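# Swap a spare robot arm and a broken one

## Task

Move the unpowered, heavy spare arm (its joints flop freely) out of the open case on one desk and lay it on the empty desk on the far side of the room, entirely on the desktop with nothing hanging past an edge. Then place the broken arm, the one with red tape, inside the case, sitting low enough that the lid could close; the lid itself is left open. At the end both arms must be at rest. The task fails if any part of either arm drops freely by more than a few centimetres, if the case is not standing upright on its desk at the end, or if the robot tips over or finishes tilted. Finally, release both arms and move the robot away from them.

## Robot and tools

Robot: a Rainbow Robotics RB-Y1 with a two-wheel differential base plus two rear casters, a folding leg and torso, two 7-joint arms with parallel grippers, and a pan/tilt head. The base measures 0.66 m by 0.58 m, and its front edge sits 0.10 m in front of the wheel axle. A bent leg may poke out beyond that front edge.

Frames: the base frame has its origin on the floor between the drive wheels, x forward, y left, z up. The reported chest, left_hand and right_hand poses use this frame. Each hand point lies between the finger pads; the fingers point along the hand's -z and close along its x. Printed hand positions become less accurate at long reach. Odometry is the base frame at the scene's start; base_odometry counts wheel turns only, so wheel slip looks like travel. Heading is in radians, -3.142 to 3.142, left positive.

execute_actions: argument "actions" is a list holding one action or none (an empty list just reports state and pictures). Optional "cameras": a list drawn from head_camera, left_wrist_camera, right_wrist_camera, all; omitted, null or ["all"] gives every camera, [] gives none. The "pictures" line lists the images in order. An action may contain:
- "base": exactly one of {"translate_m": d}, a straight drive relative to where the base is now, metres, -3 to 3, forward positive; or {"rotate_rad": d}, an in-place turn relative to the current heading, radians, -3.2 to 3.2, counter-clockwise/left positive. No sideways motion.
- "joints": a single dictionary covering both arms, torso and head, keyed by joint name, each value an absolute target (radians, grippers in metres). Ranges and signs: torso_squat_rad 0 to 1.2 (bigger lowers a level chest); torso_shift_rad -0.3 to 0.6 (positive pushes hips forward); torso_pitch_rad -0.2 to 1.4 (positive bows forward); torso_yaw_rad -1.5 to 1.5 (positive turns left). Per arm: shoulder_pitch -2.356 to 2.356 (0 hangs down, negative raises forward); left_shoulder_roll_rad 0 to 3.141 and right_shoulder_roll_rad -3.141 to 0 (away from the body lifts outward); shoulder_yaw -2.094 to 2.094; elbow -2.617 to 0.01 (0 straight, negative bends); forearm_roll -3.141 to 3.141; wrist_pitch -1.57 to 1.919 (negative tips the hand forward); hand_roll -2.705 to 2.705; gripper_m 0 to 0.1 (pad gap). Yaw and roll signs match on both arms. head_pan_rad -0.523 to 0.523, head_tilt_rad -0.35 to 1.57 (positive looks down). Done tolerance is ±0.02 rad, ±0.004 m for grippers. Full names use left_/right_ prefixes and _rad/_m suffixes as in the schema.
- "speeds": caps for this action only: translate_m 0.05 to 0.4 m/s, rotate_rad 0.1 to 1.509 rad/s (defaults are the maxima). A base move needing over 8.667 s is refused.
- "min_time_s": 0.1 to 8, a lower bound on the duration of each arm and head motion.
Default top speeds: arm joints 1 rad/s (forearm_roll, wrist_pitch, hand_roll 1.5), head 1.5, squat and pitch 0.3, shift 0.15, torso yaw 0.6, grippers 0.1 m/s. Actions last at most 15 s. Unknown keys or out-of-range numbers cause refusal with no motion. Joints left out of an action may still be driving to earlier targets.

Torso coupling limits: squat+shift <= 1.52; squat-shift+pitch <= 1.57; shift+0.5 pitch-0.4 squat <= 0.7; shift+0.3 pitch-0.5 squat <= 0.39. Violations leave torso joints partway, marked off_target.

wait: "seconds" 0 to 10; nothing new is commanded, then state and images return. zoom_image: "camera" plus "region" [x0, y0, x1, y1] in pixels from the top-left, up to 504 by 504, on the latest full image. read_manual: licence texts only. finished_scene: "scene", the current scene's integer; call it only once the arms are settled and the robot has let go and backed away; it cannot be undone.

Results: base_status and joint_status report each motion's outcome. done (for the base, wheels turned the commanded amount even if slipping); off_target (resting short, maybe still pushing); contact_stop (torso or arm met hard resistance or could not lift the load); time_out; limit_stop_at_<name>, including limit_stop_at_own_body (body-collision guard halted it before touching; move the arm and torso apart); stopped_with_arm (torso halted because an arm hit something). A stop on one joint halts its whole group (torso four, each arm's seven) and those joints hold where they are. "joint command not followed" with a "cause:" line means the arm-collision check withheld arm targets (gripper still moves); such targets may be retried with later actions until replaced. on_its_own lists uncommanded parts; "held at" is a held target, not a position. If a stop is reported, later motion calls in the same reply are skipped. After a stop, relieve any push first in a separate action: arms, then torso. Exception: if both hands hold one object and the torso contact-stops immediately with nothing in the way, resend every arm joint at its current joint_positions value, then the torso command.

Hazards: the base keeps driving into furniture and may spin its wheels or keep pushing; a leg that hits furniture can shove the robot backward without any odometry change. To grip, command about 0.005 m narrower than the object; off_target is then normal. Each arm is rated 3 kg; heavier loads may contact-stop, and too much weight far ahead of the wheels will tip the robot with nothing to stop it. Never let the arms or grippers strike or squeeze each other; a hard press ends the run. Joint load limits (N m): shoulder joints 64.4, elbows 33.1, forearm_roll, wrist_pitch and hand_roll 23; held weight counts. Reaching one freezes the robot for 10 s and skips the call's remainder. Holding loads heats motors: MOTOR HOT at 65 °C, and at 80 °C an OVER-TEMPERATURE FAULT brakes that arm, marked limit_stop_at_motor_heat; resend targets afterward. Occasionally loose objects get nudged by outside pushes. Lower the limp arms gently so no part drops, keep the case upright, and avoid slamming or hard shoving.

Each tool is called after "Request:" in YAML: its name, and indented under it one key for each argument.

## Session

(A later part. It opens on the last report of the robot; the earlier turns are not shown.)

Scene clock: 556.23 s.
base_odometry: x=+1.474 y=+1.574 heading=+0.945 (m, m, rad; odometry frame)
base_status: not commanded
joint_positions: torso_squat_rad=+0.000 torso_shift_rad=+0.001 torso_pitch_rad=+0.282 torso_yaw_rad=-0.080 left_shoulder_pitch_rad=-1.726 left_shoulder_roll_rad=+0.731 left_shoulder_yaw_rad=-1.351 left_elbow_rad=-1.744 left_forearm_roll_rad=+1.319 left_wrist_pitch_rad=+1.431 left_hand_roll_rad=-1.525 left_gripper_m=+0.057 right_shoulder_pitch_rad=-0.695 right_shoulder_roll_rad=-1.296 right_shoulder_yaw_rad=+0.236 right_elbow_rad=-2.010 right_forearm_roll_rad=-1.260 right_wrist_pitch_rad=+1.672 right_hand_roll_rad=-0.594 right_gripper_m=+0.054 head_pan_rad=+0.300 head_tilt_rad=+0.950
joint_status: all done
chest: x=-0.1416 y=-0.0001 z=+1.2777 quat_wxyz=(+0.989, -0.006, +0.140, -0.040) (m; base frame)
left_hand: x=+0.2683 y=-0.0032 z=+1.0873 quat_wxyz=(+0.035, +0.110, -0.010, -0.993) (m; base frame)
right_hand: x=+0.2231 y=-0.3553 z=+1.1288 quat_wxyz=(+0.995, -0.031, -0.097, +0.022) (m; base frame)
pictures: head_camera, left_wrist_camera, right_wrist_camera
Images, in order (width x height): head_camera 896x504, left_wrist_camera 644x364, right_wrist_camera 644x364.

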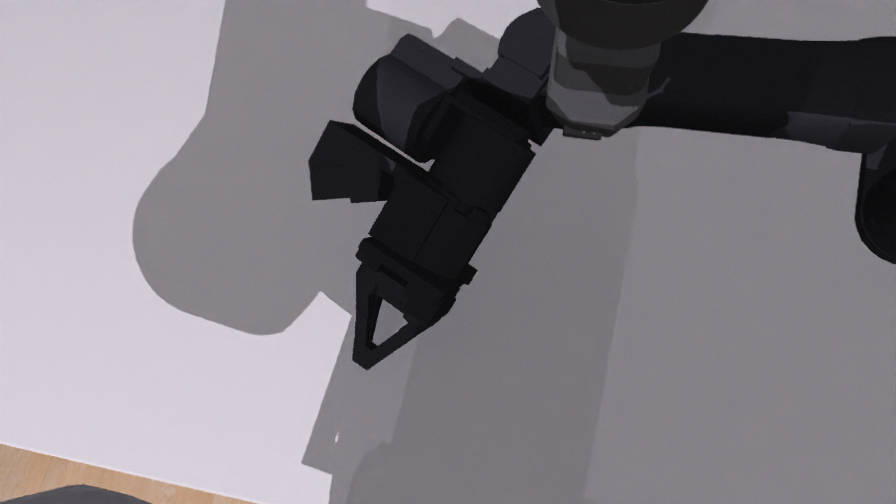

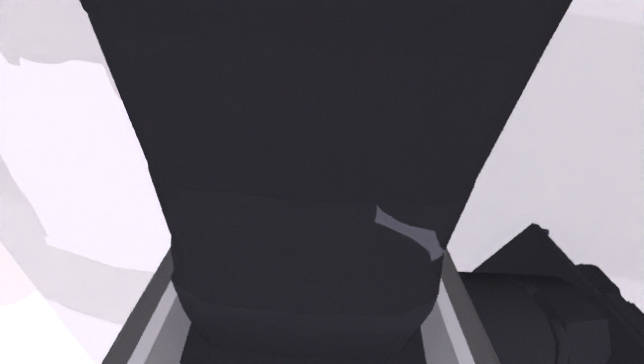

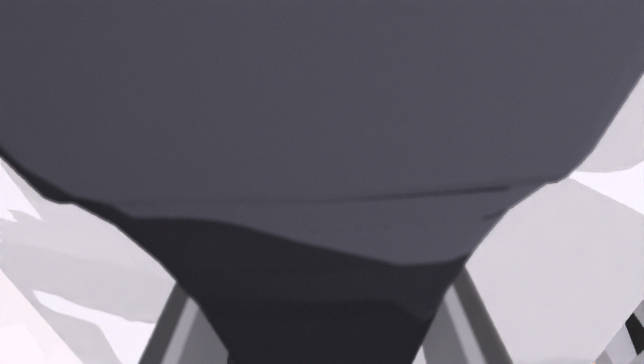

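Request:
execute_actions:
  actions:
    - {"joints":{"torso_pitch_rad":0.35,"torso_yaw_rad":-0.02,"head_pan_rad":-0.3,"head_tilt_rad":0.75}}

Request:
execute_actions:
  actions:
    - {"joints":{"torso_pitch_rad":0.40}}

Scene clock: 566.97 s.
base_odometry: x=+1.474 y=+1.574 heading=+0.945 (m, m, rad; odometry frame)
base_status: not commanded
joint_positions: torso_squat_rad=+0.000 torso_shift_rad=+0.001 torso_pitch_rad=+0.352 torso_yaw_rad=-0.020 left_shoulder_pitch_rad=-1.726 left_shoulder_roll_rad=+0.731 left_shoulder_yaw_rad=-1.351 left_elbow_rad=-1.743 left_forearm_roll_rad=+1.319 left_wrist_pitch_rad=+1.431 left_hand_roll_rad=-1.525 left_gripper_m=+0.057 right_shoulder_pitch_rad=-0.695 right_shoulder_roll_rad=-1.296 right_shoulder_yaw_rad=+0.236 right_elbow_rad=-2.010 right_forearm_roll_rad=-1.260 right_wrist_pitch_rad=+1.672 right_hand_roll_rad=-0.594 right_gripper_m=+0.054 head_pan_rad=-0.300 head_tilt_rad=+0.750
joint_status: all done
chest: x=-0.1210 y=-0.0001 z=+1.2710 quat_wxyz=(+0.985, -0.002, +0.175, -0.010) (m; base frame)
left_hand: x=+0.2740 y=+0.0236 z=+1.0527 quat_wxyz=(+0.063, +0.076, +0.003, -0.995) (m; base frame)
right_hand: x=+0.2519 y=-0.3312 z=+1.0898 quat_wxyz=(+0.997, -0.018, -0.063, +0.050) (m; base frame)
pictures: head_camera, left_wrist_camera, right_wrist_camera
Images, in order (width x height): head_camera 896x504, left_wrist_camera 644x364, right_wrist_camera 644x364.

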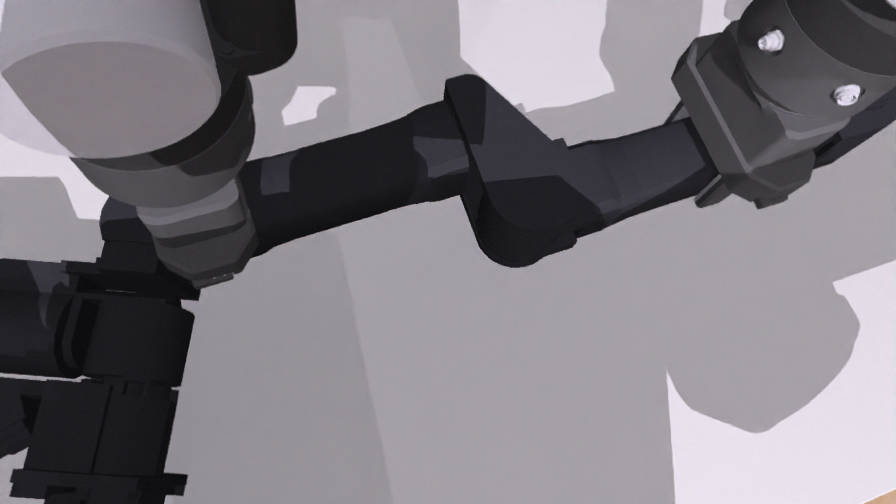

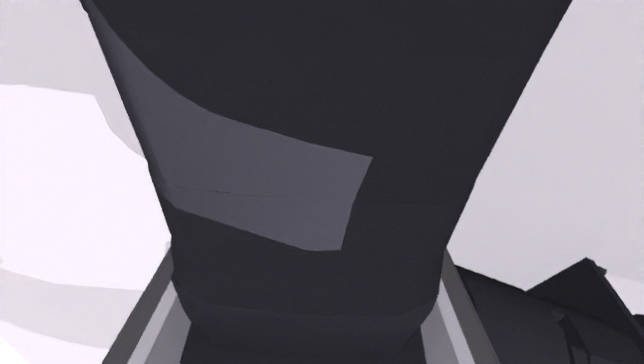

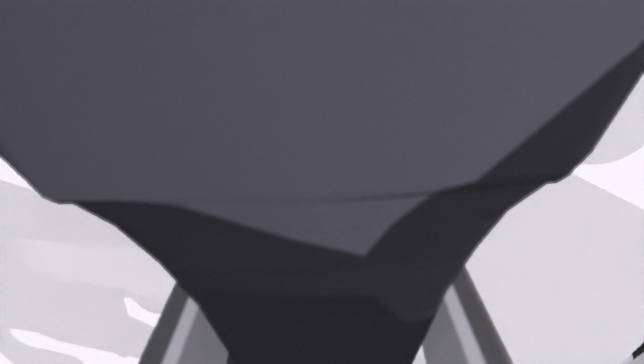

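Scene clock: 567.83 s.
base_odometry: x=+1.474 y=+1.574 heading=+0.945 (m, m, rad; odometry frame)
base_status: not commanded
joint_positions: torso_squat_rad=+0.000 torso_shift_rad=+0.001 torso_pitch_rad=+0.402 torso_yaw_rad=-0.020 left_shoulder_pitch_rad=-1.726 left_shoulder_roll_rad=+0.731 left_shoulder_yaw_rad=-1.351 left_elbow_rad=-1.743 left_forearm_roll_rad=+1.319 left_wrist_pitch_rad=+1.431 left_hand_roll_rad=-1.525 left_gripper_m=+0.057 right_shoulder_pitch_rad=-0.695 right_shoulder_roll_rad=-1.296 right_shoulder_yaw_rad=+0.236 right_elbow_rad=-2.010 right_forearm_roll_rad=-1.260 right_wrist_pitch_rad=+1.672 right_hand_roll_rad=-0.594 right_gripper_m=+0.054 head_pan_rad=-0.300 head_tilt_rad=+0.750
joint_status: all done
chest: x=-0.1066 y=-0.0001 z=+1.2653 quat_wxyz=(+0.980, -0.002, +0.199, -0.010) (m; base frame)
left_hand: x=+0.2771 y=+0.0236 z=+1.0275 quat_wxyz=(+0.063, +0.051, +0.005, -0.997) (m; base frame)
right_hand: x=+0.2568 y=-0.3312 z=+1.0657 quat_wxyz=(+0.998, -0.016, -0.038, +0.051) (m; base frame)
pictures: head_camera, left_wrist_camera, right_wrist_camera
Images, in order (width x height): head_camera 896x504, left_wrist_camera 644x364, right_wrist_camera 644x364.

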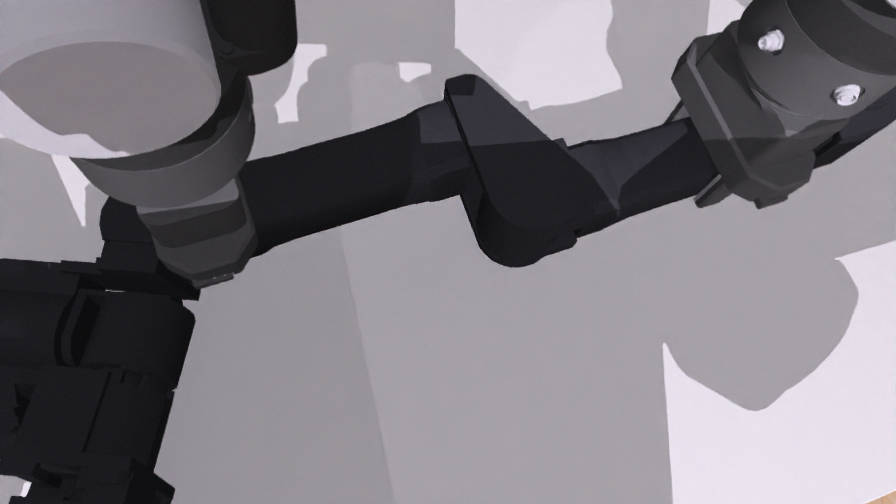

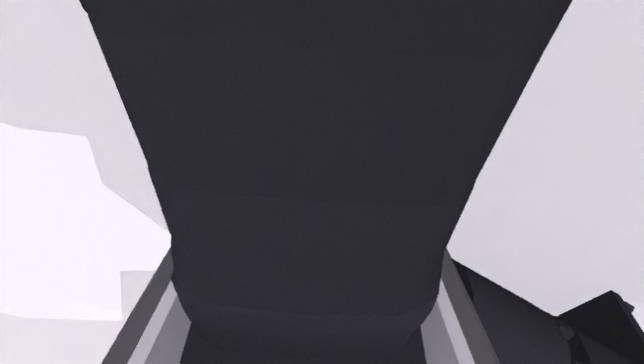

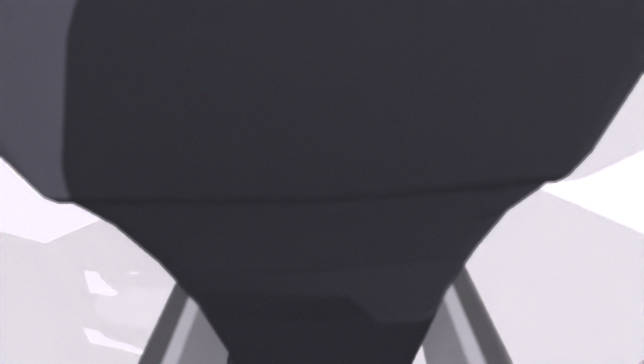

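Request:
execute_actions:
  actions:
    - {"joints":{"torso_pitch_rad":0.43,"torso_yaw_rad":0.03}}
  cameras: []

Request:
execute_actions:
  actions:
    - {"joints":{"torso_pitch_rad":0.46}}
  cameras: []

Request:
execute_actions:
  actions:
    - {"joints":{"torso_pitch_rad":0.49,"head_pan_rad":0.2,"head_tilt_rad":0.9}}

Scene clock: 575.47 s.
base_odometry: x=+1.474 y=+1.574 heading=+0.945 (m, m, rad; odometry frame)
base_status: not commanded
joint_positions: torso_squat_rad=+0.000 torso_shift_rad=+0.000 torso_pitch_rad=+0.430 torso_yaw_rad=+0.030 left_shoulder_pitch_rad=-1.730 left_shoulder_roll_rad=+0.732 left_shoulder_yaw_rad=-1.348 left_elbow_rad=-1.744 left_forearm_roll_rad=+1.319 left_wrist_pitch_rad=+1.431 left_hand_roll_rad=-1.525 left_gripper_m=+0.057 right_shoulder_pitch_rad=-0.695 right_shoulder_roll_rad=-1.296 right_shoulder_yaw_rad=+0.236 right_elbow_rad=-2.009 right_forearm_roll_rad=-1.259 right_wrist_pitch_rad=+1.672 right_hand_roll_rad=-0.594 right_gripper_m=+0.054 head_pan_rad=-0.300 head_tilt_rad=+0.750
joint_status: all done
chest: x=-0.0987 y=-0.0001 z=+1.2617 quat_wxyz=(+0.977, +0.003, +0.213, +0.015) (m; base frame)
left_hand: x=+0.2778 y=+0.0449 z=+1.0160 quat_wxyz=(+0.085, +0.039, +0.015, -0.996) (m; base frame)
right_hand: x=+0.2734 y=-0.3107 z=+1.0450 quat_wxyz=(+0.997, -0.005, -0.024, +0.073) (m; base frame)
pictures: none
No camera images: the call's "cameras" was empty. Leave "cameras" out to get every camera's image.

Scene clock: 576.23 s.
base_odometry: x=+1.474 y=+1.574 heading=+0.945 (m, m, rad; odometry frame)
base_status: not commanded
joint_positions: torso_squat_rad=+0.001 torso_shift_rad=-0.002 torso_pitch_rad=+0.447 torso_yaw_rad=+0.029 left_shoulder_pitch_rad=-1.733 left_shoulder_roll_rad=+0.733 left_shoulder_yaw_rad=-1.345 left_elbow_rad=-1.743 left_forearm_roll_rad=+1.318 left_wrist_pitch_rad=+1.431 left_hand_roll_rad=-1.525 left_gripper_m=+0.057 right_shoulder_pitch_rad=-0.698 right_shoulder_roll_rad=-1.298 right_shoulder_yaw_rad=+0.233 right_elbow_rad=-2.010 right_forearm_roll_rad=-1.259 right_wrist_pitch_rad=+1.672 right_hand_roll_rad=-0.594 right_gripper_m=+0.054 head_pan_rad=-0.300 head_tilt_rad=+0.750
joint_status: torso_pitch_rad contact_stop (moved +0.017 of +0.030)
chest: x=-0.0959 y=+0.0001 z=+1.2595 quat_wxyz=(+0.975, +0.003, +0.222, +0.014) (m; base frame)
left_hand: x=+0.2783 y=+0.0441 z=+1.0093 quat_wxyz=(+0.085, +0.033, +0.014, -0.996) (m; base frame)
right_hand: x=+0.2737 y=-0.3109 z=+1.0388 quat_wxyz=(+0.997, -0.005, -0.019, +0.073) (m; base frame)
pictures: none
No camera images: the call's "cameras" was empty. Leave "cameras" out to get every camera's image.

not run: a stop came earlier in this reply.

Both ends are down. Release.

Request:
execute_actions:
  actions:
    - {"joints":{"torso_pitch_rad":0.435}}
  cameras: []

Request:
execute_actions:
  actions:
    - {"joints":{"left_gripper_m":0.1,"right_gripper_m":0.1}}
  cameras: []

Request:
execute_actions:
  actions:
    - {"joints":{"torso_pitch_rad":0.0,"torso_yaw_rad":0,"torso_shift_rad":0,"head_pan_rad":0}}
  cameras: []

Request:
execute_actions:
  actions:
    - {"base":{"translate_m":-0.7},"joints":{"head_tilt_rad":0.55,"left_shoulder_pitch_rad":0,"left_shoulder_roll_rad":0.6,"left_shoulder_yaw_rad":0,"left_elbow_rad":-2.4,"left_forearm_roll_rad":0,"left_wrist_pitch_rad":0,"right_shoulder_pitch_rad":0,"right_shoulder_roll_rad":-0.6,"right_shoulder_yaw_rad":0,"right_elbow_rad":-2.4,"right_forearm_roll_rad":0,"right_wrist_pitch_rad":0},"min_time_s":3}
  cameras: ["head_camera"]

Scene clock: 588.47 s.
base_odometry: x=+1.474 y=+1.574 heading=+0.945 (m, m, rad; odometry frame)
base_status: not commanded
joint_positions: torso_squat_rad=+0.000 torso_shift_rad=-0.001 torso_pitch_rad=+0.436 torso_yaw_rad=+0.029 left_shoulder_pitch_rad=-1.727 left_shoulder_roll_rad=+0.731 left_shoulder_yaw_rad=-1.349 left_elbow_rad=-1.743 left_forearm_roll_rad=+1.319 left_wrist_pitch_rad=+1.430 left_hand_roll_rad=-1.525 left_gripper_m=+0.057 right_shoulder_pitch_rad=-0.695 right_shoulder_roll_rad=-1.296 right_shoulder_yaw_rad=+0.236 right_elbow_rad=-2.010 right_forearm_roll_rad=-1.260 right_wrist_pitch_rad=+1.672 right_hand_roll_rad=-0.594 right_gripper_m=+0.054 head_pan_rad=-0.300 head_tilt_rad=+0.750
joint_status: all done
chest: x=-0.0982 y=+0.0000 z=+1.2609 quat_wxyz=(+0.976, +0.003, +0.216, +0.014) (m; base frame)
left_hand: x=+0.2762 y=+0.0452 z=+1.0116 quat_wxyz=(+0.085, +0.035, +0.016, -0.996) (m; base frame)
right_hand: x=+0.2723 y=-0.3102 z=+1.0422 quat_wxyz=(+0.997, -0.005, -0.021, +0.073) (m; base frame)
pictures: none
No camera images: the call's "cameras" was empty. Leave "cameras" out to get every camera's image.

Scene clock: 589.73 s.
base_odometry: x=+1.474 y=+1.574 heading=+0.945 (m, m, rad; odometry frame)
base_status: not commanded
joint_positions: torso_squat_rad=+0.001 torso_shift_rad=-0.002 torso_pitch_rad=+0.435 torso_yaw_rad=+0.029 left_shoulder_pitch_rad=-1.728 left_shoulder_roll_rad=+0.730 left_shoulder_yaw_rad=-1.349 left_elbow_rad=-1.744 left_forearm_roll_rad=+1.319 left_wrist_pitch_rad=+1.430 left_hand_roll_rad=-1.525 left_gripper_m=+0.099 right_shoulder_pitch_rad=-0.698 right_shoulder_roll_rad=-1.296 right_shoulder_yaw_rad=+0.234 right_elbow_rad=-2.011 right_forearm_roll_rad=-1.260 right_wrist_pitch_rad=+1.671 right_hand_roll_rad=-0.594 right_gripper_m=+0.100 head_pan_rad=-0.300 head_tilt_rad=+0.750
joint_status: all done
chest: x=-0.0988 y=+0.0002 z=+1.2611 quat_wxyz=(+0.976, +0.003, +0.216, +0.014) (m; base frame)
left_hand: x=+0.2754 y=+0.0448 z=+1.0122 quat_wxyz=(+0.084, +0.035, +0.015, -0.996) (m; base frame)
right_hand: x=+0.2731 y=-0.3096 z=+1.0442 quat_wxyz=(+0.997, -0.004, -0.024, +0.074) (m; base frame)
pictures: none
No camera images: the call's "cameras" was empty. Leave "cameras" out to get every camera's image.

Scene clock: 591.97 s.
base_odometry: x=+1.474 y=+1.574 heading=+0.945 (m, m, rad; odometry frame)
base_status: not commanded
joint_positions: torso_squat_rad=+0.001 torso_shift_rad=+0.000 torso_pitch_rad=+0.000 torso_yaw_rad=+0.000 left_shoulder_pitch_rad=-1.728 left_shoulder_roll_rad=+0.730 left_shoulder_yaw_rad=-1.349 left_elbow_rad=-1.744 left_forearm_roll_rad=+1.319 left_wrist_pitch_rad=+1.430 left_hand_roll_rad=-1.525 left_gripper_m=+0.099 right_shoulder_pitch_rad=-0.698 right_shoulder_roll_rad=-1.296 right_shoulder_yaw_rad=+0.234 right_elbow_rad=-2.011 right_forearm_roll_rad=-1.260 right_wrist_pitch_rad=+1.671 right_hand_roll_rad=-0.594 right_gripper_m=+0.100 head_pan_rad=+0.000 head_tilt_rad=+0.750
joint_status: all done
chest: x=-0.2281 y=+0.0002 z=+1.2899 quat_wxyz=(+1.000, +0.000, +0.000, +0.000) (m; base frame)
left_hand: x=+0.2173 y=+0.0317 z=+1.2221 quat_wxyz=(+0.071, +0.249, -0.007, -0.966) (m; base frame)
right_hand: x=+0.1914 y=-0.3221 z=+1.2501 quat_wxyz=(+0.969, -0.024, -0.239, +0.057) (m; base frame)
pictures: none
No camera images: the call's "cameras" was empty. Leave "cameras" out to get every camera's image.

Scene clock: 595.53 s.
base_odometry: x=+1.064 y=+1.007 heading=+0.943 (m, m, rad; odometry frame)
base_status: done
joint_positions: torso_squat_rad=+0.001 torso_shift_rad=+0.000 torso_pitch_rad=+0.000 torso_yaw_rad=+0.000 left_shoulder_pitch_rad=+0.000 left_shoulder_roll_rad=+0.600 left_shoulder_yaw_rad=+0.000 left_elbow_rad=-2.400 left_forearm_roll_rad=+0.000 left_wrist_pitch_rad=+0.000 left_hand_roll_rad=-1.525 left_gripper_m=+0.099 right_shoulder_pitch_rad=+0.000 right_shoulder_roll_rad=-0.600 right_shoulder_yaw_rad=+0.000 right_elbow_rad=-2.400 right_forearm_roll_rad=+0.000 right_wrist_pitch_rad=+0.000 right_hand_roll_rad=-0.594 right_gripper_m=+0.100 head_pan_rad=+0.000 head_tilt_rad=+0.550
joint_status: all done
chest: x=-0.2281 y=+0.0002 z=+1.2899 quat_wxyz=(+1.000, +0.000, +0.000, +0.000) (m; base frame)
left_hand: x=+0.1545 y=+0.1852 z=+1.4209 quat_wxyz=(+0.060, +0.692, -0.570, -0.438) (m; base frame)
right_hand: x=+0.1545 y=-0.1845 z=+1.4212 quat_wxyz=(+0.412, +0.158, -0.883, +0.163) (m; base frame)
pictures: head_camera
Images, in order (width x height): head_camera 896x504.

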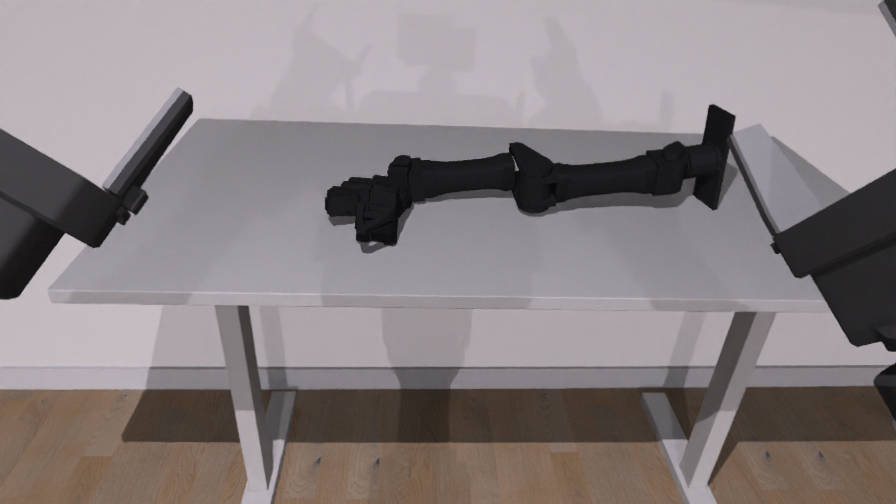

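Request:
execute_actions:
  actions: []
  cameras: ["head_camera"]

Scene clock: 626.23 s.
base_odometry: x=+1.064 y=+1.007 heading=+0.943 (m, m, rad; odometry frame)
base_status: done
joint_positions: torso_squat_rad=+0.001 torso_shift_rad=+0.000 torso_pitch_rad=+0.000 torso_yaw_rad=+0.000 left_shoulder_pitch_rad=+0.000 left_shoulder_roll_rad=+0.600 left_shoulder_yaw_rad=+0.000 left_elbow_rad=-2.400 left_forearm_roll_rad=+0.000 left_wrist_pitch_rad=+0.000 left_hand_roll_rad=-1.525 left_gripper_m=+0.099 right_shoulder_pitch_rad=+0.000 right_shoulder_roll_rad=-0.600 right_shoulder_yaw_rad=+0.000 right_elbow_rad=-2.400 right_forearm_roll_rad=+0.000 right_wrist_pitch_rad=+0.000 right_hand_roll_rad=-0.594 right_gripper_m=+0.100 head_pan_rad=+0.000 head_tilt_rad=+0.550
joint_status: all done
chest: x=-0.2281 y=+0.0002 z=+1.2899 quat_wxyz=(+1.000, +0.000, +0.000, +0.000) (m; base frame)
left_hand: x=+0.1545 y=+0.1852 z=+1.4209 quat_wxyz=(+0.060, +0.692, -0.570, -0.438) (m; base frame)
right_hand: x=+0.1545 y=-0.1845 z=+1.4212 quat_wxyz=(+0.412, +0.158, -0.883, +0.163) (m; base frame)
pictures: head_camera
Images, in order (width x height): head_camera 896x504.

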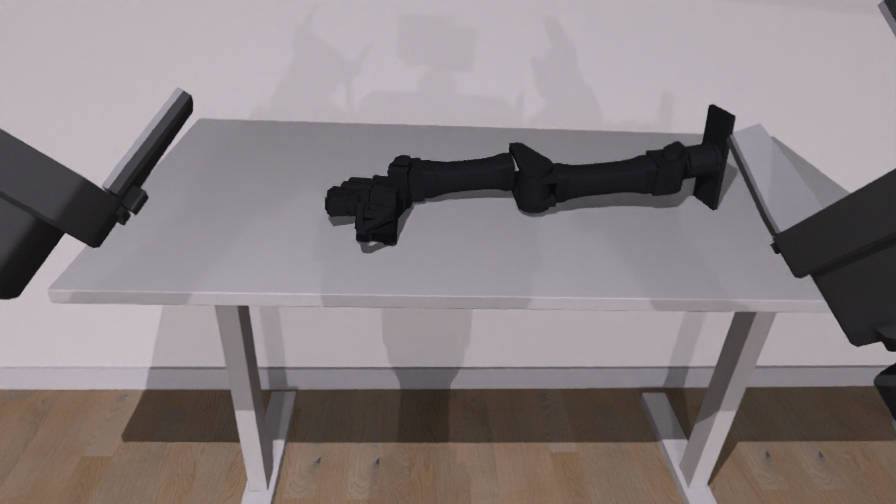

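Request:
execute_actions:
  actions:
    - {"base":{"translate_m":-1.55}}
  cameras: []

Request:
execute_actions:
  actions:
    - {"base":{"rotate_rad":1.575},"joints":{"head_tilt_rad":0.45}}
  cameras: ["head_camera"]

Scene clock: 637.03 s.
base_odometry: x=+0.153 y=-0.247 heading=+0.942 (m, m, rad; odometry frame)
base_status: done
joint_positions: torso_squat_rad=+0.001 torso_shift_rad=+0.000 torso_pitch_rad=+0.000 torso_yaw_rad=+0.000 left_shoulder_pitch_rad=+0.000 left_shoulder_roll_rad=+0.600 left_shoulder_yaw_rad=+0.000 left_elbow_rad=-2.400 left_forearm_roll_rad=+0.000 left_wrist_pitch_rad=+0.000 left_hand_roll_rad=-1.525 left_gripper_m=+0.099 right_shoulder_pitch_rad=+0.000 right_shoulder_roll_rad=-0.600 right_shoulder_yaw_rad=+0.000 right_elbow_rad=-2.400 right_forearm_roll_rad=+0.000 right_wrist_pitch_rad=+0.000 right_hand_roll_rad=-0.594 right_gripper_m=+0.100 head_pan_rad=+0.000 head_tilt_rad=+0.550
joint_status: not commanded
chest: x=-0.2281 y=+0.0002 z=+1.2899 quat_wxyz=(+1.000, +0.000, +0.000, +0.000) (m; base frame)
left_hand: x=+0.1545 y=+0.1853 z=+1.4208 quat_wxyz=(+0.060, +0.692, -0.570, -0.438) (m; base frame)
right_hand: x=+0.1544 y=-0.1846 z=+1.4212 quat_wxyz=(+0.412, +0.158, -0.883, +0.163) (m; base frame)
pictures: none
No camera images: the call's "cameras" was empty. Leave "cameras" out to get every camera's image.

Scene clock: 640.97 s.
base_odometry: x=+0.153 y=-0.247 heading=+2.516 (m, m, rad; odometry frame)
base_status: done
joint_positions: torso_squat_rad=+0.001 torso_shift_rad=+0.000 torso_pitch_rad=+0.000 torso_yaw_rad=+0.000 left_shoulder_pitch_rad=+0.000 left_shoulder_roll_rad=+0.600 left_shoulder_yaw_rad=+0.000 left_elbow_rad=-2.400 left_forearm_roll_rad=+0.000 left_wrist_pitch_rad=+0.000 left_hand_roll_rad=-1.525 left_gripper_m=+0.099 right_shoulder_pitch_rad=+0.000 right_shoulder_roll_rad=-0.600 right_shoulder_yaw_rad=+0.000 right_elbow_rad=-2.400 right_forearm_roll_rad=+0.000 right_wrist_pitch_rad=+0.000 right_hand_roll_rad=-0.594 right_gripper_m=+0.100 head_pan_rad=+0.000 head_tilt_rad=+0.450
joint_status: all done
chest: x=-0.2281 y=+0.0002 z=+1.2899 quat_wxyz=(+1.000, +0.000, +0.000, +0.000) (m; base frame)
left_hand: x=+0.1545 y=+0.1853 z=+1.4208 quat_wxyz=(+0.060, +0.692, -0.570, -0.438) (m; base frame)
right_hand: x=+0.1544 y=-0.1846 z=+1.4212 quat_wxyz=(+0.412, +0.158, -0.883, +0.163) (m; base frame)
pictures: head_camera
Images, in order (width x height): head_camera 896x504.

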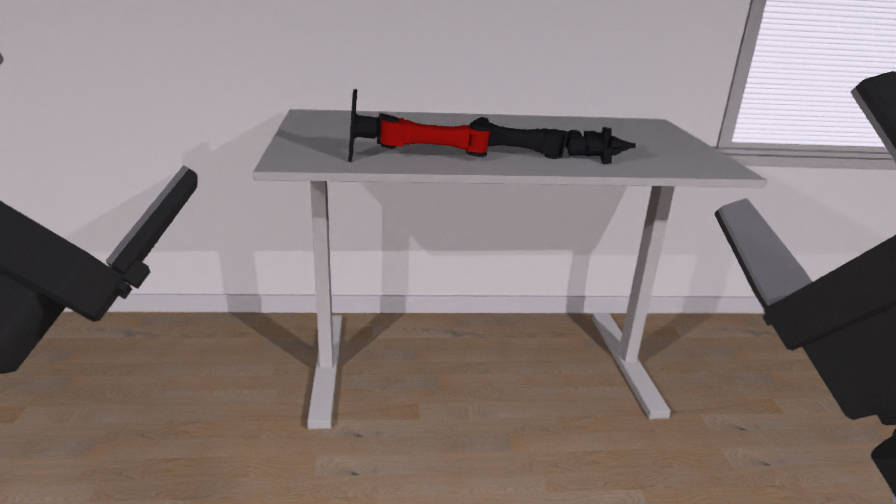

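Request:
execute_actions:
  actions:
    - {"base":{"rotate_rad":-0.25},"joints":{"torso_pitch_rad":0.1,"right_shoulder_pitch_rad":-1.636,"right_shoulder_roll_rad":-0.837,"right_shoulder_yaw_rad":1.424,"right_elbow_rad":-2.02,"right_forearm_roll_rad":-1.198,"right_wrist_pitch_rad":1.369,"right_hand_roll_rad":1.29,"left_shoulder_pitch_rad":-0.412,"left_shoulder_roll_rad":1.408,"left_shoulder_yaw_rad":-0.238,"left_elbow_rad":-2.151,"left_forearm_roll_rad":1.205,"left_wrist_pitch_rad":1.405,"left_hand_roll_rad":0.563},"min_time_s":2.2}
  cameras: []

Request:
execute_actions:
  actions:
    - {"base":{"translate_m":0.95}}
  cameras: []

Request:
execute_actions:
  actions:
    - {"base":{"rotate_rad":0.22},"joints":{"head_tilt_rad":0.55}}
  cameras: ["head_camera"]

Scene clock: 666.63 s.
base_odometry: x=+0.153 y=-0.247 heading=+2.267 (m, m, rad; odometry frame)
base_status: done
joint_positions: torso_squat_rad=+0.001 torso_shift_rad=+0.000 torso_pitch_rad=+0.100 torso_yaw_rad=+0.000 left_shoulder_pitch_rad=-0.412 left_shoulder_roll_rad=+1.408 left_shoulder_yaw_rad=-0.238 left_elbow_rad=-2.151 left_forearm_roll_rad=+1.205 left_wrist_pitch_rad=+1.405 left_hand_roll_rad=+0.563 left_gripper_m=+0.099 right_shoulder_pitch_rad=-1.636 right_shoulder_roll_rad=-0.837 right_shoulder_yaw_rad=+1.423 right_elbow_rad=-2.020 right_forearm_roll_rad=-1.198 right_wrist_pitch_rad=+1.369 right_hand_roll_rad=+1.290 right_gripper_m=+0.100 head_pan_rad=+0.000 head_tilt_rad=+0.450
joint_status: all done
chest: x=-0.1971 y=+0.0003 z=+1.2884 quat_wxyz=(+0.999, +0.000, +0.050, +0.000) (m; base frame)
left_hand: x=+0.1870 y=+0.3315 z=+1.1454 quat_wxyz=(+0.976, +0.020, -0.196, -0.098) (m; base frame)
right_hand: x=+0.1944 y=-0.0580 z=+1.1312 quat_wxyz=(+0.097, -0.198, -0.020, +0.975) (m; base frame)
pictures: none
No camera images: the call's "cameras" was empty. Leave "cameras" out to get every camera's image.

Scene clock: 670.40 s.
base_odometry: x=-0.457 y=+0.481 heading=+2.269 (m, m, rad; odometry frame)
base_status: done
joint_positions: torso_squat_rad=+0.001 torso_shift_rad=+0.000 torso_pitch_rad=+0.100 torso_yaw_rad=+0.000 left_shoulder_pitch_rad=-0.412 left_shoulder_roll_rad=+1.408 left_shoulder_yaw_rad=-0.238 left_elbow_rad=-2.151 left_forearm_roll_rad=+1.205 left_wrist_pitch_rad=+1.405 left_hand_roll_rad=+0.563 left_gripper_m=+0.099 right_shoulder_pitch_rad=-1.636 right_shoulder_roll_rad=-0.837 right_shoulder_yaw_rad=+1.424 right_elbow_rad=-2.020 right_forearm_roll_rad=-1.198 right_wrist_pitch_rad=+1.369 right_hand_roll_rad=+1.290 right_gripper_m=+0.100 head_pan_rad=+0.000 head_tilt_rad=+0.450
joint_status: not commanded
chest: x=-0.1970 y=+0.0003 z=+1.2884 quat_wxyz=(+0.999, +0.000, +0.050, +0.000) (m; base frame)
left_hand: x=+0.1870 y=+0.3315 z=+1.1453 quat_wxyz=(+0.976, +0.020, -0.196, -0.098) (m; base frame)
right_hand: x=+0.1945 y=-0.0581 z=+1.1311 quat_wxyz=(+0.097, -0.198, -0.020, +0.975) (m; base frame)
pictures: none
No camera images: the call's "cameras" was empty. Leave "cameras" out to get every camera's image.

Scene clock: 672.33 s.
base_odometry: x=-0.457 y=+0.481 heading=+2.488 (m, m, rad; odometry frame)
base_status: done
joint_positions: torso_squat_rad=+0.001 torso_shift_rad=+0.000 torso_pitch_rad=+0.100 torso_yaw_rad=+0.000 left_shoulder_pitch_rad=-0.412 left_shoulder_roll_rad=+1.408 left_shoulder_yaw_rad=-0.238 left_elbow_rad=-2.151 left_forearm_roll_rad=+1.205 left_wrist_pitch_rad=+1.405 left_hand_roll_rad=+0.563 left_gripper_m=+0.099 right_shoulder_pitch_rad=-1.636 right_shoulder_roll_rad=-0.837 right_shoulder_yaw_rad=+1.424 right_elbow_rad=-2.020 right_forearm_roll_rad=-1.198 right_wrist_pitch_rad=+1.369 right_hand_roll_rad=+1.290 right_gripper_m=+0.100 head_pan_rad=+0.000 head_tilt_rad=+0.550
joint_status: all done
chest: x=-0.1971 y=+0.0002 z=+1.2884 quat_wxyz=(+0.999, +0.000, +0.050, +0.000) (m; base frame)
left_hand: x=+0.1870 y=+0.3314 z=+1.1454 quat_wxyz=(+0.976, +0.020, -0.196, -0.098) (m; base frame)
right_hand: x=+0.1945 y=-0.0581 z=+1.1311 quat_wxyz=(+0.097, -0.198, -0.020, +0.975) (m; base frame)
pictures: head_camera
Images, in order (width x height): head_camera 896x504.

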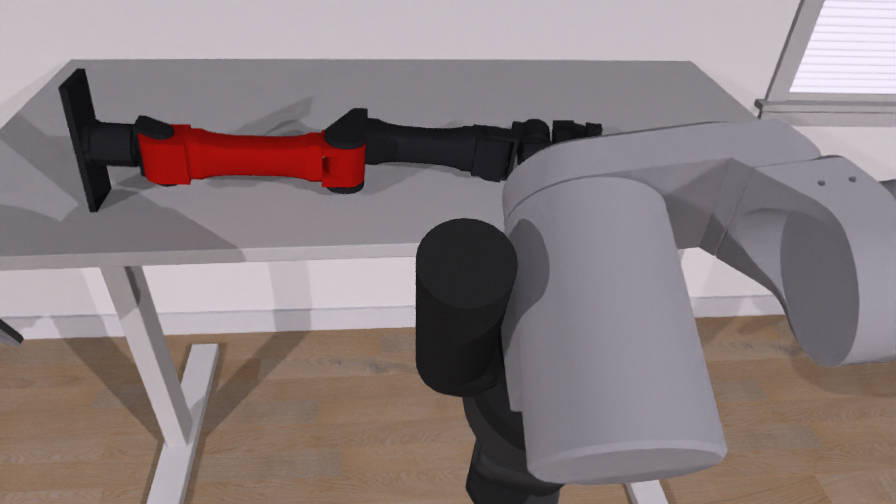

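Request:
execute_actions:
  actions:
    - {"base":{"rotate_rad":0.1},"joints":{"head_tilt_rad":0.95,"left_hand_roll_rad":0.76,"right_hand_roll_rad":1.49}}
  cameras: []

Request:
execute_actions:
  actions:
    - {"base":{"translate_m":0.62}}

Scene clock: 697.23 s.
base_odometry: x=-0.457 y=+0.481 heading=+2.588 (m, m, rad; odometry frame)
base_status: done
joint_positions: torso_squat_rad=+0.001 torso_shift_rad=+0.000 torso_pitch_rad=+0.100 torso_yaw_rad=+0.000 left_shoulder_pitch_rad=-0.412 left_shoulder_roll_rad=+1.408 left_shoulder_yaw_rad=-0.238 left_elbow_rad=-2.151 left_forearm_roll_rad=+1.205 left_wrist_pitch_rad=+1.405 left_hand_roll_rad=+0.760 left_gripper_m=+0.099 right_shoulder_pitch_rad=-1.636 right_shoulder_roll_rad=-0.837 right_shoulder_yaw_rad=+1.424 right_elbow_rad=-2.020 right_forearm_roll_rad=-1.198 right_wrist_pitch_rad=+1.369 right_hand_roll_rad=+1.490 right_gripper_m=+0.100 head_pan_rad=+0.000 head_tilt_rad=+0.950
joint_status: all done
chest: x=-0.1971 y=+0.0002 z=+1.2884 quat_wxyz=(+0.999, +0.000, +0.050, +0.000) (m; base frame)
left_hand: x=+0.1870 y=+0.3314 z=+1.1454 quat_wxyz=(+0.980, +0.001, -0.197, -0.001) (m; base frame)
right_hand: x=+0.1945 y=-0.0582 z=+1.1311 quat_wxyz=(-0.001, -0.199, +0.000, +0.980) (m; base frame)
pictures: none
No camera images: the call's "cameras" was empty. Leave "cameras" out to get every camera's image.

Scene clock: 700.20 s.
base_odometry: x=-0.985 y=+0.807 heading=+2.589 (m, m, rad; odometry frame)
base_status: done
joint_positions: torso_squat_rad=+0.001 torso_shift_rad=+0.000 torso_pitch_rad=+0.100 torso_yaw_rad=+0.000 left_shoulder_pitch_rad=-0.412 left_shoulder_roll_rad=+1.408 left_shoulder_yaw_rad=-0.238 left_elbow_rad=-2.151 left_forearm_roll_rad=+1.205 left_wrist_pitch_rad=+1.405 left_hand_roll_rad=+0.760 left_gripper_m=+0.099 right_shoulder_pitch_rad=-1.636 right_shoulder_roll_rad=-0.837 right_shoulder_yaw_rad=+1.424 right_elbow_rad=-2.020 right_forearm_roll_rad=-1.198 right_wrist_pitch_rad=+1.369 right_hand_roll_rad=+1.490 right_gripper_m=+0.100 head_pan_rad=+0.000 head_tilt_rad=+0.950
joint_status: not commanded
chest: x=-0.1971 y=+0.0002 z=+1.2884 quat_wxyz=(+0.999, +0.000, +0.050, +0.000) (m; base frame)
left_hand: x=+0.1870 y=+0.3314 z=+1.1454 quat_wxyz=(+0.980, +0.001, -0.197, -0.001) (m; base frame)
right_hand: x=+0.1945 y=-0.0582 z=+1.1311 quat_wxyz=(-0.001, -0.199, +0.000, +0.980) (m; base frame)
pictures: head_camera, left_wrist_camera, right_wrist_camera
Images, in order (width x height): head_camera 896x504, left_wrist_camera 644x364, right_wrist_camera 644x364.

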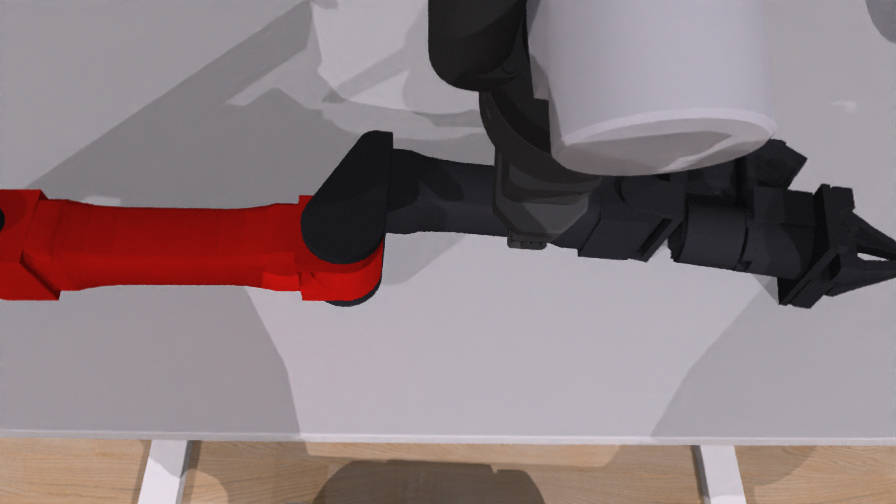

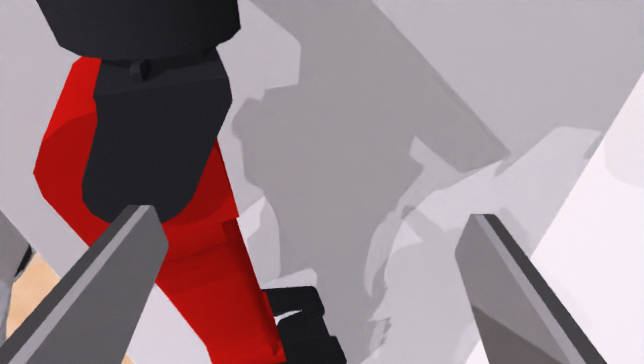

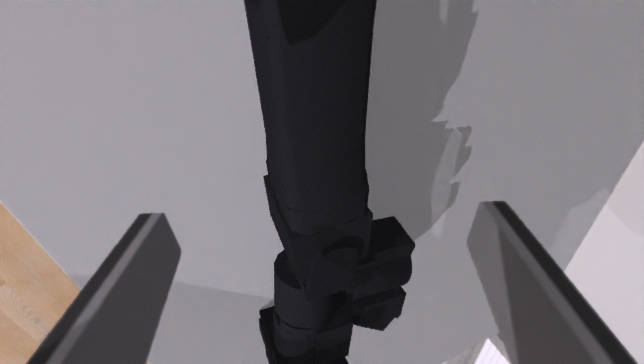

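Request:
execute_actions:
  actions:
    - {"joints":{"left_shoulder_pitch_rad":-0.588,"left_shoulder_roll_rad":1.507,"left_shoulder_yaw_rad":-0.549,"left_elbow_rad":-2.368,"left_forearm_roll_rad":1.135,"left_wrist_pitch_rad":1.318,"left_hand_roll_rad":1.077,"right_hand_roll_rad":1.38,"torso_pitch_rad":0.24,"head_tilt_rad":0.9}}

Scene clock: 744.57 s.
base_odometry: x=-0.985 y=+0.807 heading=+2.589 (m, m, rad; odometry frame)
base_status: not commanded
joint_positions: torso_squat_rad=+0.001 torso_shift_rad=-0.001 torso_pitch_rad=+0.239 torso_yaw_rad=+0.000 left_shoulder_pitch_rad=-0.590 left_shoulder_roll_rad=+1.508 left_shoulder_yaw_rad=-0.547 left_elbow_rad=-2.369 left_forearm_roll_rad=+1.135 left_wrist_pitch_rad=+1.318 left_hand_roll_rad=+1.077 left_gripper_m=+0.099 right_shoulder_pitch_rad=-1.636 right_shoulder_roll_rad=-0.837 right_shoulder_yaw_rad=+1.424 right_elbow_rad=-2.020 right_forearm_roll_rad=-1.198 right_wrist_pitch_rad=+1.369 right_hand_roll_rad=+1.380 right_gripper_m=+0.100 head_pan_rad=+0.000 head_tilt_rad=+0.900
joint_status: all done
chest: x=-0.1552 y=-0.0001 z=+1.2812 quat_wxyz=(+0.993, +0.000, +0.119, +0.000) (m; base frame)
left_hand: x=+0.1682 y=+0.2797 z=+1.0774 quat_wxyz=(+0.991, +0.000, -0.131, -0.001) (m; base frame)
right_hand: x=+0.2108 y=-0.0583 z=+1.0713 quat_wxyz=(+0.054, -0.131, -0.008, +0.990) (m; base frame)
pictures: head_camera, left_wrist_camera, right_wrist_camera
Images, in order (width x height): head_camera 896x504, left_wrist_camera 644x364, right_wrist_camera 644x364.

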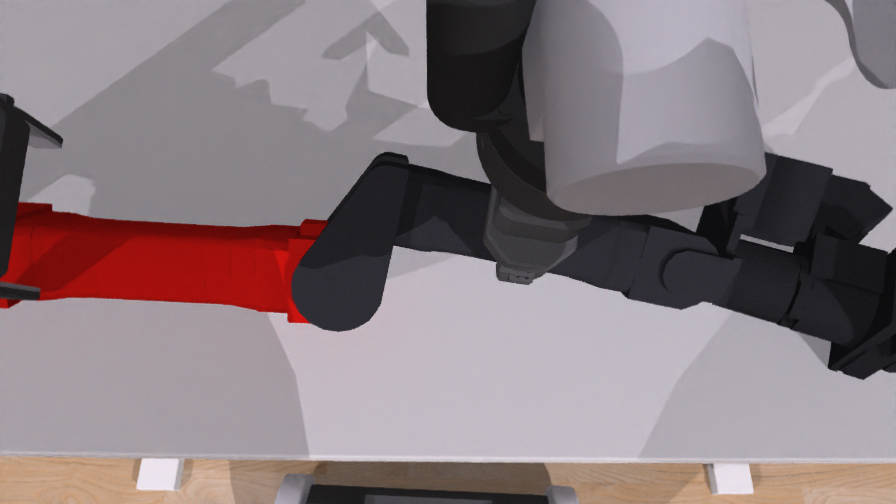

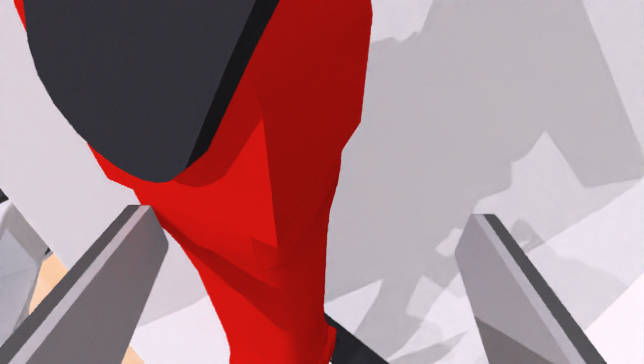

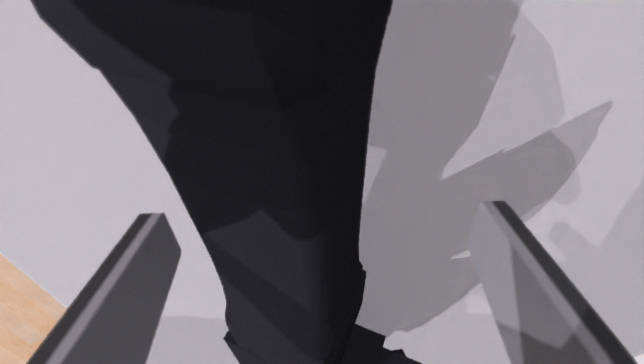

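Request:
execute_actions:
  actions:
    - {"base":{"translate_m":-0.03},"joints":{"left_hand_roll_rad":1.0,"right_hand_roll_rad":1.24}}
  cameras: []

Request:
execute_actions:
  actions:
    - {"joints":{"torso_pitch_rad":0.33}}

Scene clock: 753.63 s.
base_odometry: x=-0.959 y=+0.791 heading=+2.589 (m, m, rad; odometry frame)
base_status: done
joint_positions: torso_squat_rad=+0.001 torso_shift_rad=+0.000 torso_pitch_rad=+0.240 torso_yaw_rad=+0.000 left_shoulder_pitch_rad=-0.588 left_shoulder_roll_rad=+1.507 left_shoulder_yaw_rad=-0.549 left_elbow_rad=-2.368 left_forearm_roll_rad=+1.135 left_wrist_pitch_rad=+1.318 left_hand_roll_rad=+1.000 left_gripper_m=+0.099 right_shoulder_pitch_rad=-1.636 right_shoulder_roll_rad=-0.837 right_shoulder_yaw_rad=+1.424 right_elbow_rad=-2.020 right_forearm_roll_rad=-1.198 right_wrist_pitch_rad=+1.369 right_hand_roll_rad=+1.240 right_gripper_m=+0.100 head_pan_rad=+0.000 head_tilt_rad=+0.900
joint_status: all done
chest: x=-0.1546 y=+0.0002 z=+1.2811 quat_wxyz=(+0.993, +0.000, +0.120, +0.000) (m; base frame)
left_hand: x=+0.1680 y=+0.2801 z=+1.0759 quat_wxyz=(+0.991, +0.004, -0.129, -0.038) (m; base frame)
right_hand: x=+0.2113 y=-0.0581 z=+1.0708 quat_wxyz=(+0.123, -0.129, -0.017, +0.984) (m; base frame)
pictures: none
No camera images: the call's "cameras" was empty. Leave "cameras" out to get every camera's image.

Scene clock: 754.70 s.
base_odometry: x=-0.959 y=+0.791 heading=+2.589 (m, m, rad; odometry frame)
base_status: not commanded
joint_positions: torso_squat_rad=+0.001 torso_shift_rad=+0.000 torso_pitch_rad=+0.330 torso_yaw_rad=+0.000 left_shoulder_pitch_rad=-0.588 left_shoulder_roll_rad=+1.507 left_shoulder_yaw_rad=-0.549 left_elbow_rad=-2.368 left_forearm_roll_rad=+1.135 left_wrist_pitch_rad=+1.318 left_hand_roll_rad=+1.000 left_gripper_m=+0.099 right_shoulder_pitch_rad=-1.636 right_shoulder_roll_rad=-0.837 right_shoulder_yaw_rad=+1.424 right_elbow_rad=-2.020 right_forearm_roll_rad=-1.198 right_wrist_pitch_rad=+1.369 right_hand_roll_rad=+1.240 right_gripper_m=+0.100 head_pan_rad=+0.000 head_tilt_rad=+0.900
joint_status: all done
chest: x=-0.1277 y=+0.0002 z=+1.2732 quat_wxyz=(+0.986, +0.000, +0.164, +0.000) (m; base frame)
left_hand: x=+0.1751 y=+0.2801 z=+1.0398 quat_wxyz=(+0.996, +0.003, -0.085, -0.039) (m; base frame)
right_hand: x=+0.2179 y=-0.0581 z=+1.0310 quat_wxyz=(+0.124, -0.085, -0.011, +0.989) (m; base frame)
pictures: head_camera, left_wrist_camera, right_wrist_camera
Images, in order (width x height): head_camera 896x504, left_wrist_camera 644x364, right_wrist_camera 644x364.

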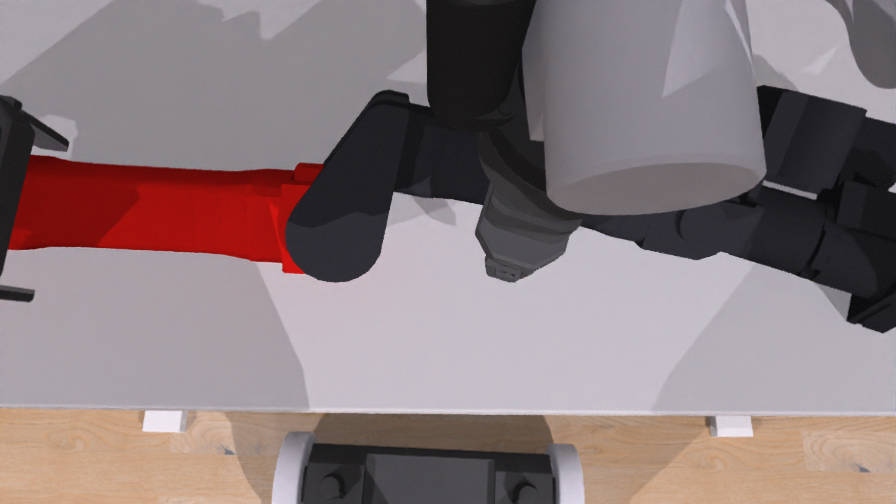

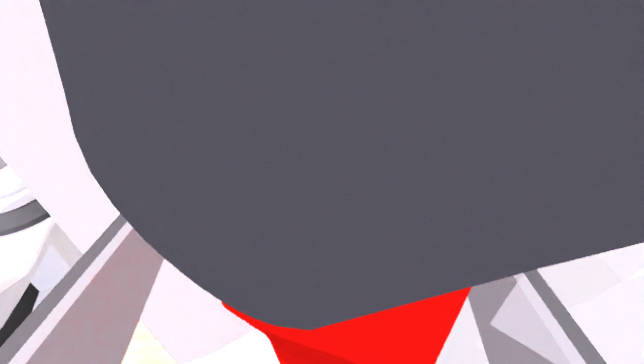

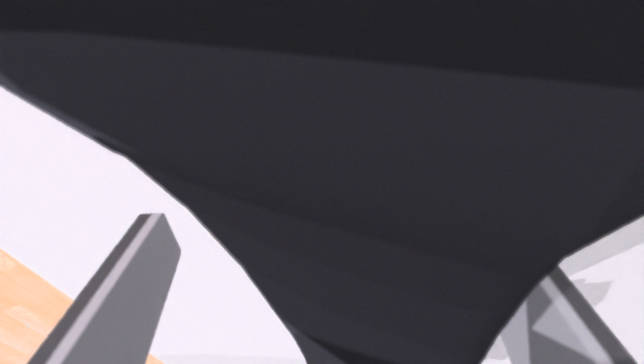

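Request:
execute_actions:
  actions:
    - {"base":{"translate_m":0.014}}
  cameras: []

Request:
execute_actions:
  actions:
    - {"joints":{"torso_pitch_rad":0.37,"head_pan_rad":0.3}}

Scene clock: 760.63 s.
base_odometry: x=-0.971 y=+0.798 heading=+2.589 (m, m, rad; odometry frame)
base_status: done
joint_positions: torso_squat_rad=+0.001 torso_shift_rad=+0.000 torso_pitch_rad=+0.330 torso_yaw_rad=+0.000 left_shoulder_pitch_rad=-0.588 left_shoulder_roll_rad=+1.507 left_shoulder_yaw_rad=-0.549 left_elbow_rad=-2.368 left_forearm_roll_rad=+1.135 left_wrist_pitch_rad=+1.318 left_hand_roll_rad=+1.000 left_gripper_m=+0.099 right_shoulder_pitch_rad=-1.636 right_shoulder_roll_rad=-0.837 right_shoulder_yaw_rad=+1.424 right_elbow_rad=-2.020 right_forearm_roll_rad=-1.198 right_wrist_pitch_rad=+1.369 right_hand_roll_rad=+1.240 right_gripper_m=+0.100 head_pan_rad=+0.000 head_tilt_rad=+0.900
joint_status: not commanded
chest: x=-0.1277 y=+0.0002 z=+1.2732 quat_wxyz=(+0.986, +0.000, +0.164, +0.000) (m; base frame)
left_hand: x=+0.1751 y=+0.2801 z=+1.0398 quat_wxyz=(+0.996, +0.003, -0.084, -0.039) (m; base frame)
right_hand: x=+0.2177 y=-0.0582 z=+1.0309 quat_wxyz=(+0.124, -0.085, -0.011, +0.989) (m; base frame)
pictures: none
No camera images: the call's "cameras" was empty. Leave "cameras" out to get every camera's image.

Scene clock: 761.47 s.
base_odometry: x=-0.971 y=+0.798 heading=+2.589 (m, m, rad; odometry frame)
base_status: not commanded
joint_positions: torso_squat_rad=+0.001 torso_shift_rad=-0.001 torso_pitch_rad=+0.345 torso_yaw_rad=+0.000 left_shoulder_pitch_rad=-0.588 left_shoulder_roll_rad=+1.507 left_shoulder_yaw_rad=-0.549 left_elbow_rad=-2.368 left_forearm_roll_rad=+1.135 left_wrist_pitch_rad=+1.318 left_hand_roll_rad=+1.000 left_gripper_m=+0.099 right_shoulder_pitch_rad=-1.639 right_shoulder_roll_rad=-0.838 right_shoulder_yaw_rad=+1.421 right_elbow_rad=-2.020 right_forearm_roll_rad=-1.198 right_wrist_pitch_rad=+1.369 right_hand_roll_rad=+1.240 right_gripper_m=+0.100 head_pan_rad=+0.300 head_tilt_rad=+0.900
joint_status: torso_pitch_rad contact_stop (moved +0.015 of +0.040); the others done
on_its_own: torso_pitch_rad is held at +0.346, not at your +0.370, since a contact_stop
chest: x=-0.1243 y=+0.0002 z=+1.2717 quat_wxyz=(+0.985, +0.000, +0.172, +0.000) (m; base frame)
left_hand: x=+0.1752 y=+0.2800 z=+1.0340 quat_wxyz=(+0.996, +0.003, -0.077, -0.039) (m; base frame)
right_hand: x=+0.2190 y=-0.0576 z=+1.0261 quat_wxyz=(+0.124, -0.080, -0.012, +0.989) (m; base frame)
pictures: head_camera, left_wrist_camera, right_wrist_camera
Images, in order (width x height): head_camera 896x504, left_wrist_camera 644x364, right_wrist_camera 644x364.

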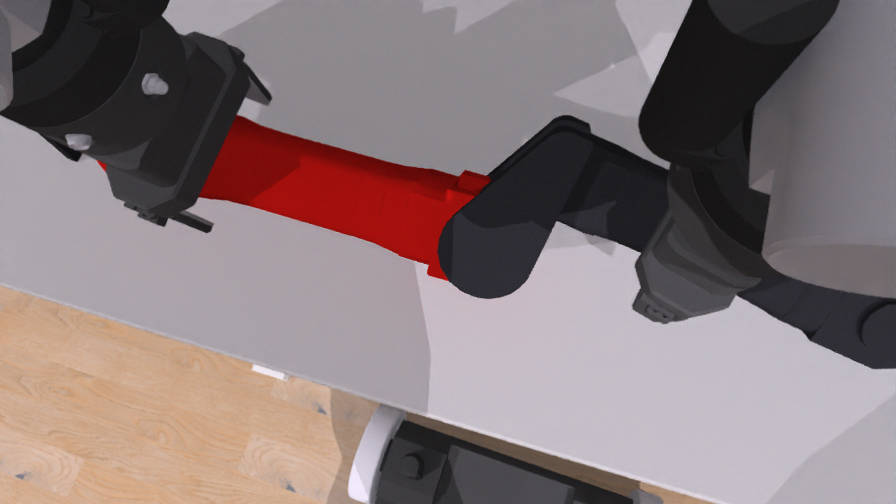

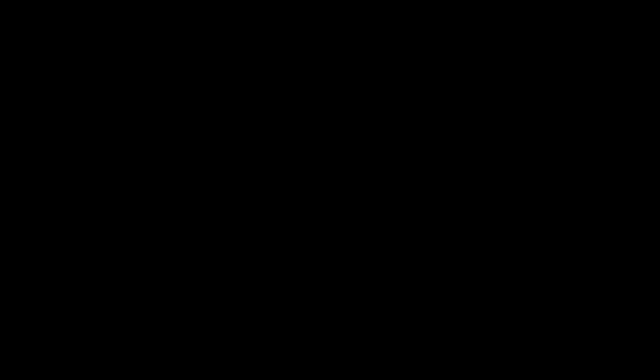

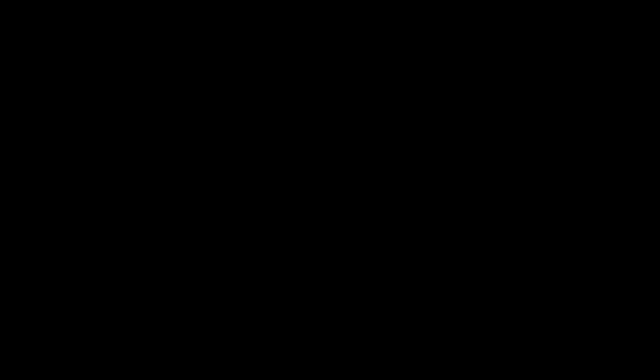

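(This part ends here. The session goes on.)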